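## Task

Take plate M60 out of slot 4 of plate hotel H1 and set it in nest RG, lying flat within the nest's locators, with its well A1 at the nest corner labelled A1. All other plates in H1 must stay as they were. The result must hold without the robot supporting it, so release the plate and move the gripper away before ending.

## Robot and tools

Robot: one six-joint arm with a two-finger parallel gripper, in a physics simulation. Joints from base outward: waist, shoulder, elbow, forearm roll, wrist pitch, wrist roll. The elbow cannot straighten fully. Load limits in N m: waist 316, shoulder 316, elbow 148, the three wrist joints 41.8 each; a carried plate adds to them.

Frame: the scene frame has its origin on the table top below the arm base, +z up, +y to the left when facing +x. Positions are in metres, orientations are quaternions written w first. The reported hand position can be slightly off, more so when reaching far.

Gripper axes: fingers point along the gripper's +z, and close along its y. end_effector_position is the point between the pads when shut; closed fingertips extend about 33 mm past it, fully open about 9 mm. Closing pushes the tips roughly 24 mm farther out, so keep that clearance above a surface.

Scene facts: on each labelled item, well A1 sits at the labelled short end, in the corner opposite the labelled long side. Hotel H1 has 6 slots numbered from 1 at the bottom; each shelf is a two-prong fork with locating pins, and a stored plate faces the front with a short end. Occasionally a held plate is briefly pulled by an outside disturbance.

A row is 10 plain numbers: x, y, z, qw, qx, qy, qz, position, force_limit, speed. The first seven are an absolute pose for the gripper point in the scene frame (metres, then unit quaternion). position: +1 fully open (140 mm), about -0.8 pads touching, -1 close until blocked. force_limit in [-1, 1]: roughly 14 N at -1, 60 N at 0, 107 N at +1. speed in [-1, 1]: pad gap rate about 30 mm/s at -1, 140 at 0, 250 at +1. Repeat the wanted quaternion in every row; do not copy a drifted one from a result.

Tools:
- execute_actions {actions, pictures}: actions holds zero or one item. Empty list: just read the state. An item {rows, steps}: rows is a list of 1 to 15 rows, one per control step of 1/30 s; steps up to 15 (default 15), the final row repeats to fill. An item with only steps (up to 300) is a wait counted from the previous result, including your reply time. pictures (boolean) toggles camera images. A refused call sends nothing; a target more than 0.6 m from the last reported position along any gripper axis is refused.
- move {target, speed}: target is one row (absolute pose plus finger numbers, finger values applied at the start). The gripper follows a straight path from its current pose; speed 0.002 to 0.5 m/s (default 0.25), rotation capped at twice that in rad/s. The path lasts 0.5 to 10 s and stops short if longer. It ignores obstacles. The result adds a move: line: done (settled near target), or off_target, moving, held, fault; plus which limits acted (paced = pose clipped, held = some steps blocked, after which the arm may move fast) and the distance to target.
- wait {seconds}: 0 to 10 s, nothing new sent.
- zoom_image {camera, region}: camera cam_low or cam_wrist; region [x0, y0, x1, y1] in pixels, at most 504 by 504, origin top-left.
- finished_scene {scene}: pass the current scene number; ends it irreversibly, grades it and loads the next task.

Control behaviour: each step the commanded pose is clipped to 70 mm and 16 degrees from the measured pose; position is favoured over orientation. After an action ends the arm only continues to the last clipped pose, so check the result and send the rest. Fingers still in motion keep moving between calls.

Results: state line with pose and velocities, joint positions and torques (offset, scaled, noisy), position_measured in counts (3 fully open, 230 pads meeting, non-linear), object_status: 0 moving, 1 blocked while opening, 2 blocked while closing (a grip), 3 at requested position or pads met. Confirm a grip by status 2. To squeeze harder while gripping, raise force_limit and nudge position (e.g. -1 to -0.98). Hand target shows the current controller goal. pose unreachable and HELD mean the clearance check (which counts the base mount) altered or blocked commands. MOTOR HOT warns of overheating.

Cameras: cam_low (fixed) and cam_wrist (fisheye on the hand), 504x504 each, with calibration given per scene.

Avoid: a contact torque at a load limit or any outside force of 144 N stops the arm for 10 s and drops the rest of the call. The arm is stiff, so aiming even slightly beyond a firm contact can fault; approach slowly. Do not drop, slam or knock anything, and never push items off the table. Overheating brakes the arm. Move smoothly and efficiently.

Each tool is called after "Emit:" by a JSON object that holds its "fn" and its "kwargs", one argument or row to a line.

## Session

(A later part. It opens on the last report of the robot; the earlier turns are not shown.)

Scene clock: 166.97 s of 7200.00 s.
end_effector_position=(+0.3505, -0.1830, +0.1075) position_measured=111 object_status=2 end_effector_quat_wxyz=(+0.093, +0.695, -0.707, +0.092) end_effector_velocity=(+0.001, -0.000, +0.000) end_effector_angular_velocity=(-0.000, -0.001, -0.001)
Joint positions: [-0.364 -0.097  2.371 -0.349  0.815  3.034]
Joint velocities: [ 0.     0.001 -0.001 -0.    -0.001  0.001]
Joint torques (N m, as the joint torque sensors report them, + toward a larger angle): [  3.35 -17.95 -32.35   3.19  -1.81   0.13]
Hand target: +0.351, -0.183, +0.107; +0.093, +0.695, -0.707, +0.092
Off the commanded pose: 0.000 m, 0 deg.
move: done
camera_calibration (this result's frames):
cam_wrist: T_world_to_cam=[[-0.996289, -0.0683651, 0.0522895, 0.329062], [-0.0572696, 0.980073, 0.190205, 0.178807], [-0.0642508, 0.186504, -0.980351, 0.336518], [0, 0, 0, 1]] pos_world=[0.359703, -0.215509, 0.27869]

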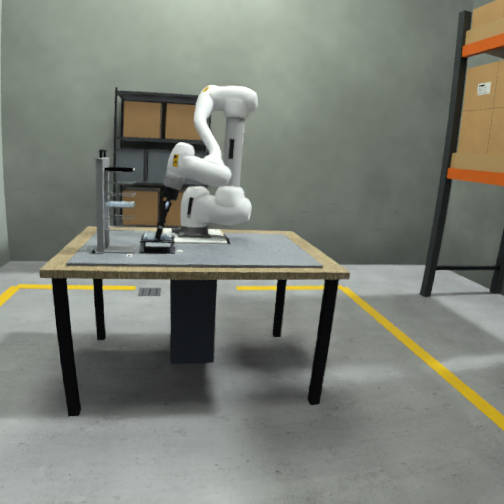

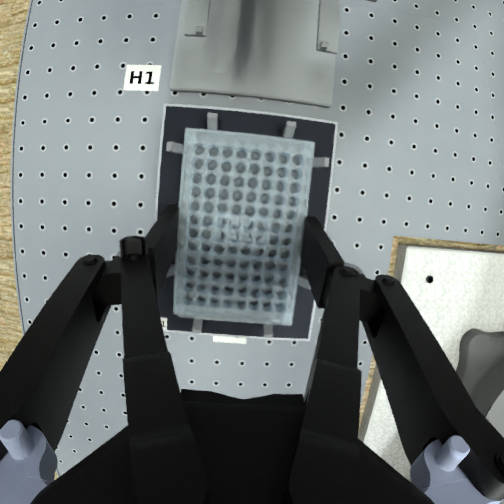

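Emit:
{"fn": "move", "kwargs": {
  "target": [0.3502,-0.1833,0.1055,0.0931,0.6949,-0.7071,0.0915,-1,0.3,-1],
  "speed": 0.005
}}

Scene clock: 169.33 s of 7200.00 s.
end_effector_position=(+0.3503, -0.1833, +0.1057) position_measured=111 object_status=2 end_effector_quat_wxyz=(+0.093, +0.695, -0.707, +0.092) end_effector_velocity=(-0.001, -0.000, -0.001) end_effector_angular_velocity=(+0.001, +0.002, -0.002)
Joint positions: [-0.365 -0.094  2.373 -0.35   0.81   3.035]
Joint velocities: [-0.002  0.001  0.002 -0.    -0.     0.   ]
Joint torques (N m, as the joint torque sensors report them, + toward a larger angle): [-5.24 17.57 -3.63  1.84 -6.93  0.19]
Hand target: +0.350, -0.183, +0.105; +0.093, +0.695, -0.707, +0.092
Off the commanded pose: 0.000 m, 0 deg.
move: done
camera_calibration (this result's frames):
cam_wrist: T_world_to_cam=[[-0.996302, -0.0683768, 0.0520323, 0.32901], [-0.0573375, 0.980093, 0.190078, 0.179533], [-0.0639935, 0.186391, -0.980389, 0.33464], [0, 0, 0, 1]] pos_world=[0.359502, -0.215836, 0.276834]

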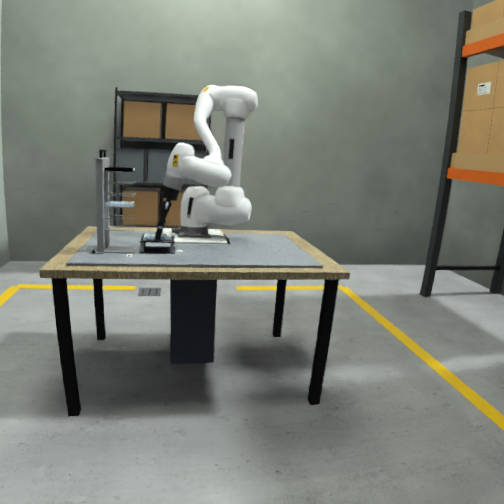

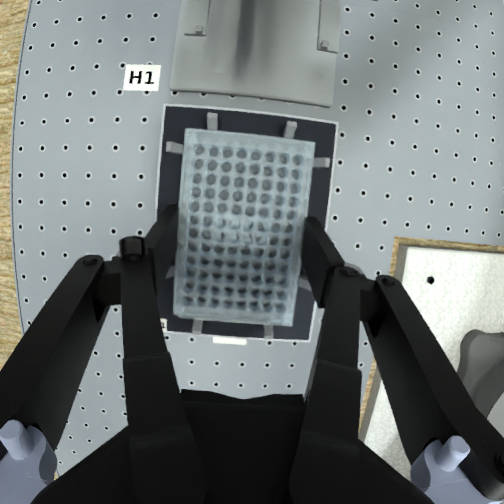

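Seated. Release and retreat.

Emit:
{"fn": "move", "kwargs": {
  "target": [0.3502,-0.1833,0.107,0.0931,0.6949,-0.7071,0.0915,0.6,0.3,0],
  "speed": 0.005
}}

Emit:
{"fn": "move", "kwargs": {
  "target": [0.36,-0.1,0.25,0.0931,0.6949,-0.7071,0.0915,0.6,0.3,0],
  "speed": 0.2
}}

Emit:
{"fn": "zoom_image", "kwargs": {
  "camera": "cam_low",
  "region": [90, 160, 200, 260]
}}

Scene clock: 173.03 s of 7200.00 s.
end_effector_position=(+0.3502, -0.1833, +0.1070) position_measured=53 object_status=3 end_effector_quat_wxyz=(+0.093, +0.695, -0.707, +0.091) end_effector_velocity=(-0.000, -0.000, -0.000) end_effector_angular_velocity=(+0.000, +0.001, -0.001)
Joint positions: [-0.365 -0.096  2.372 -0.349  0.814  3.034]
Joint velocities: [-0.    -0.     0.     0.     0.001  0.   ]
Joint torques (N m, as the joint torque sensors report them, + toward a larger angle): [  2.42 -19.18 -31.38   2.51  -0.48  -0.11]
Hand target: +0.350, -0.183, +0.107; +0.093, +0.695, -0.707, +0.092
Off the commanded pose: 0.000 m, 0 deg.
move: done
camera_calibration (this result's frames):
cam_wrist: T_world_to_cam=[[-0.99629, -0.0683442, 0.0522937, 0.328761], [-0.0572476, 0.980072, 0.190214, 0.179177], [-0.0642516, 0.186515, -0.980349, 0.336039], [0, 0, 0, 1]] pos_world=[0.35939, -0.215814, 0.278162]

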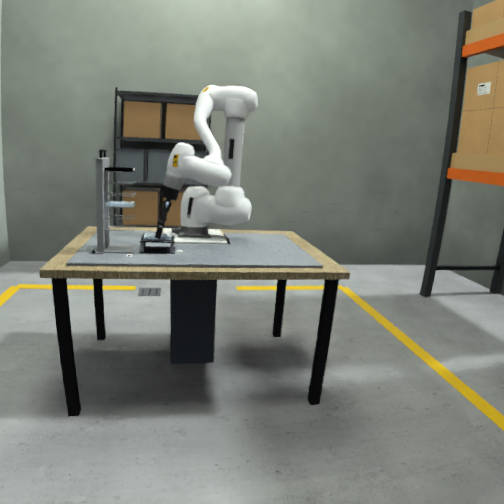

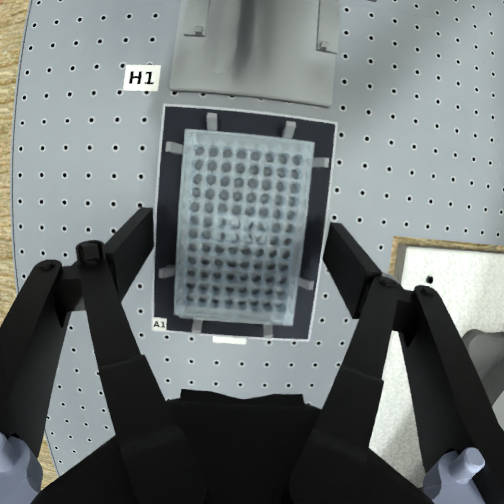

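Scene clock: 174.30 s of 7200.00 s.
end_effector_position=(+0.3597, -0.0997, +0.2499) position_measured=53 object_status=3 end_effector_quat_wxyz=(+0.093, +0.695, -0.707, +0.091) end_effector_velocity=(-0.000, +0.000, +0.000) end_effector_angular_velocity=(-0.000, -0.000, -0.002)
Joint positions: [-0.135 -0.256  2.197 -0.283  1.193  3.133]
Joint velocities: [ 0.    -0.    -0.001 -0.     0.001  0.002]
Joint torques (N m, as the joint torque sensors report them, + toward a larger angle): [  4.32 -10.1  -40.29   3.2   -0.27  -0.14]
Hand target: +0.360, -0.100, +0.250; +0.093, +0.695, -0.707, +0.091
Off the commanded pose: 0.000 m, 0 deg.
move: done
camera_calibration (this result's frames):
cam_wrist: T_world_to_cam=[[-0.996246, -0.0688796, 0.0524277, 0.33638], [-0.0576956, 0.979887, 0.19103, 0.0705475], [-0.0645313, 0.187288, -0.980183, 0.461338], [0, 0, 0, 1]] pos_world=[0.368958, -0.132362, 0.421084]

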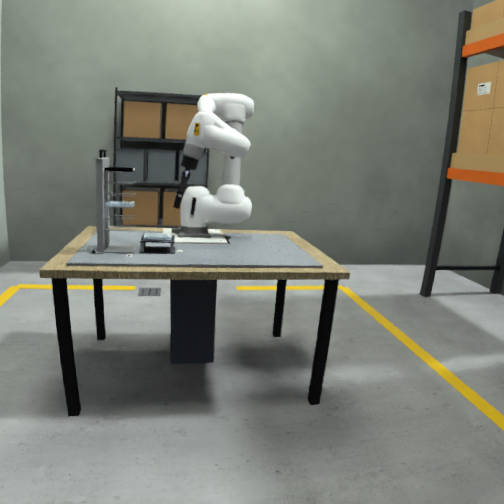

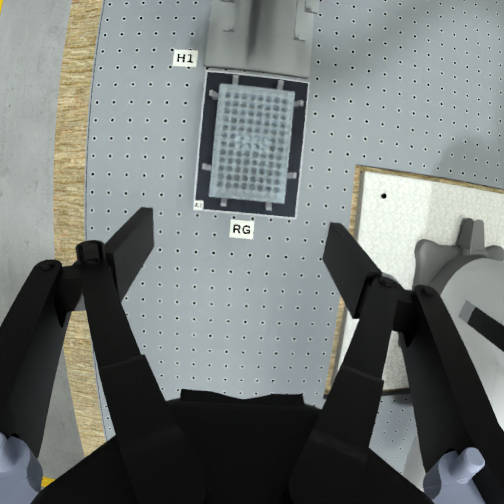

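Region (90, 160, 200, 260) of cam_low's 504x504 image, scaled by 4.582, with more detail than that image has; it fills the top 458 rows of this view, and the rest is white.

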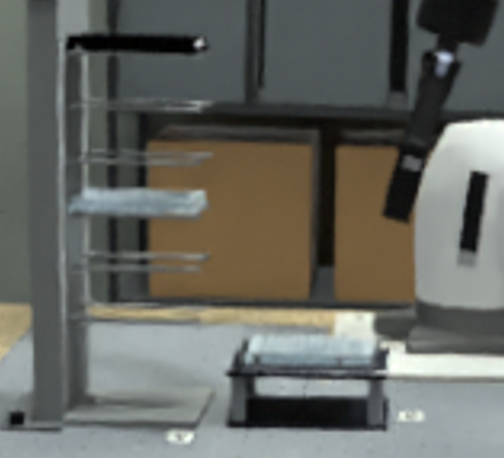

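Emit:
{"fn": "finished_scene", "kwargs": {
  "scene": 1
}}

The scene is finished: the task was done.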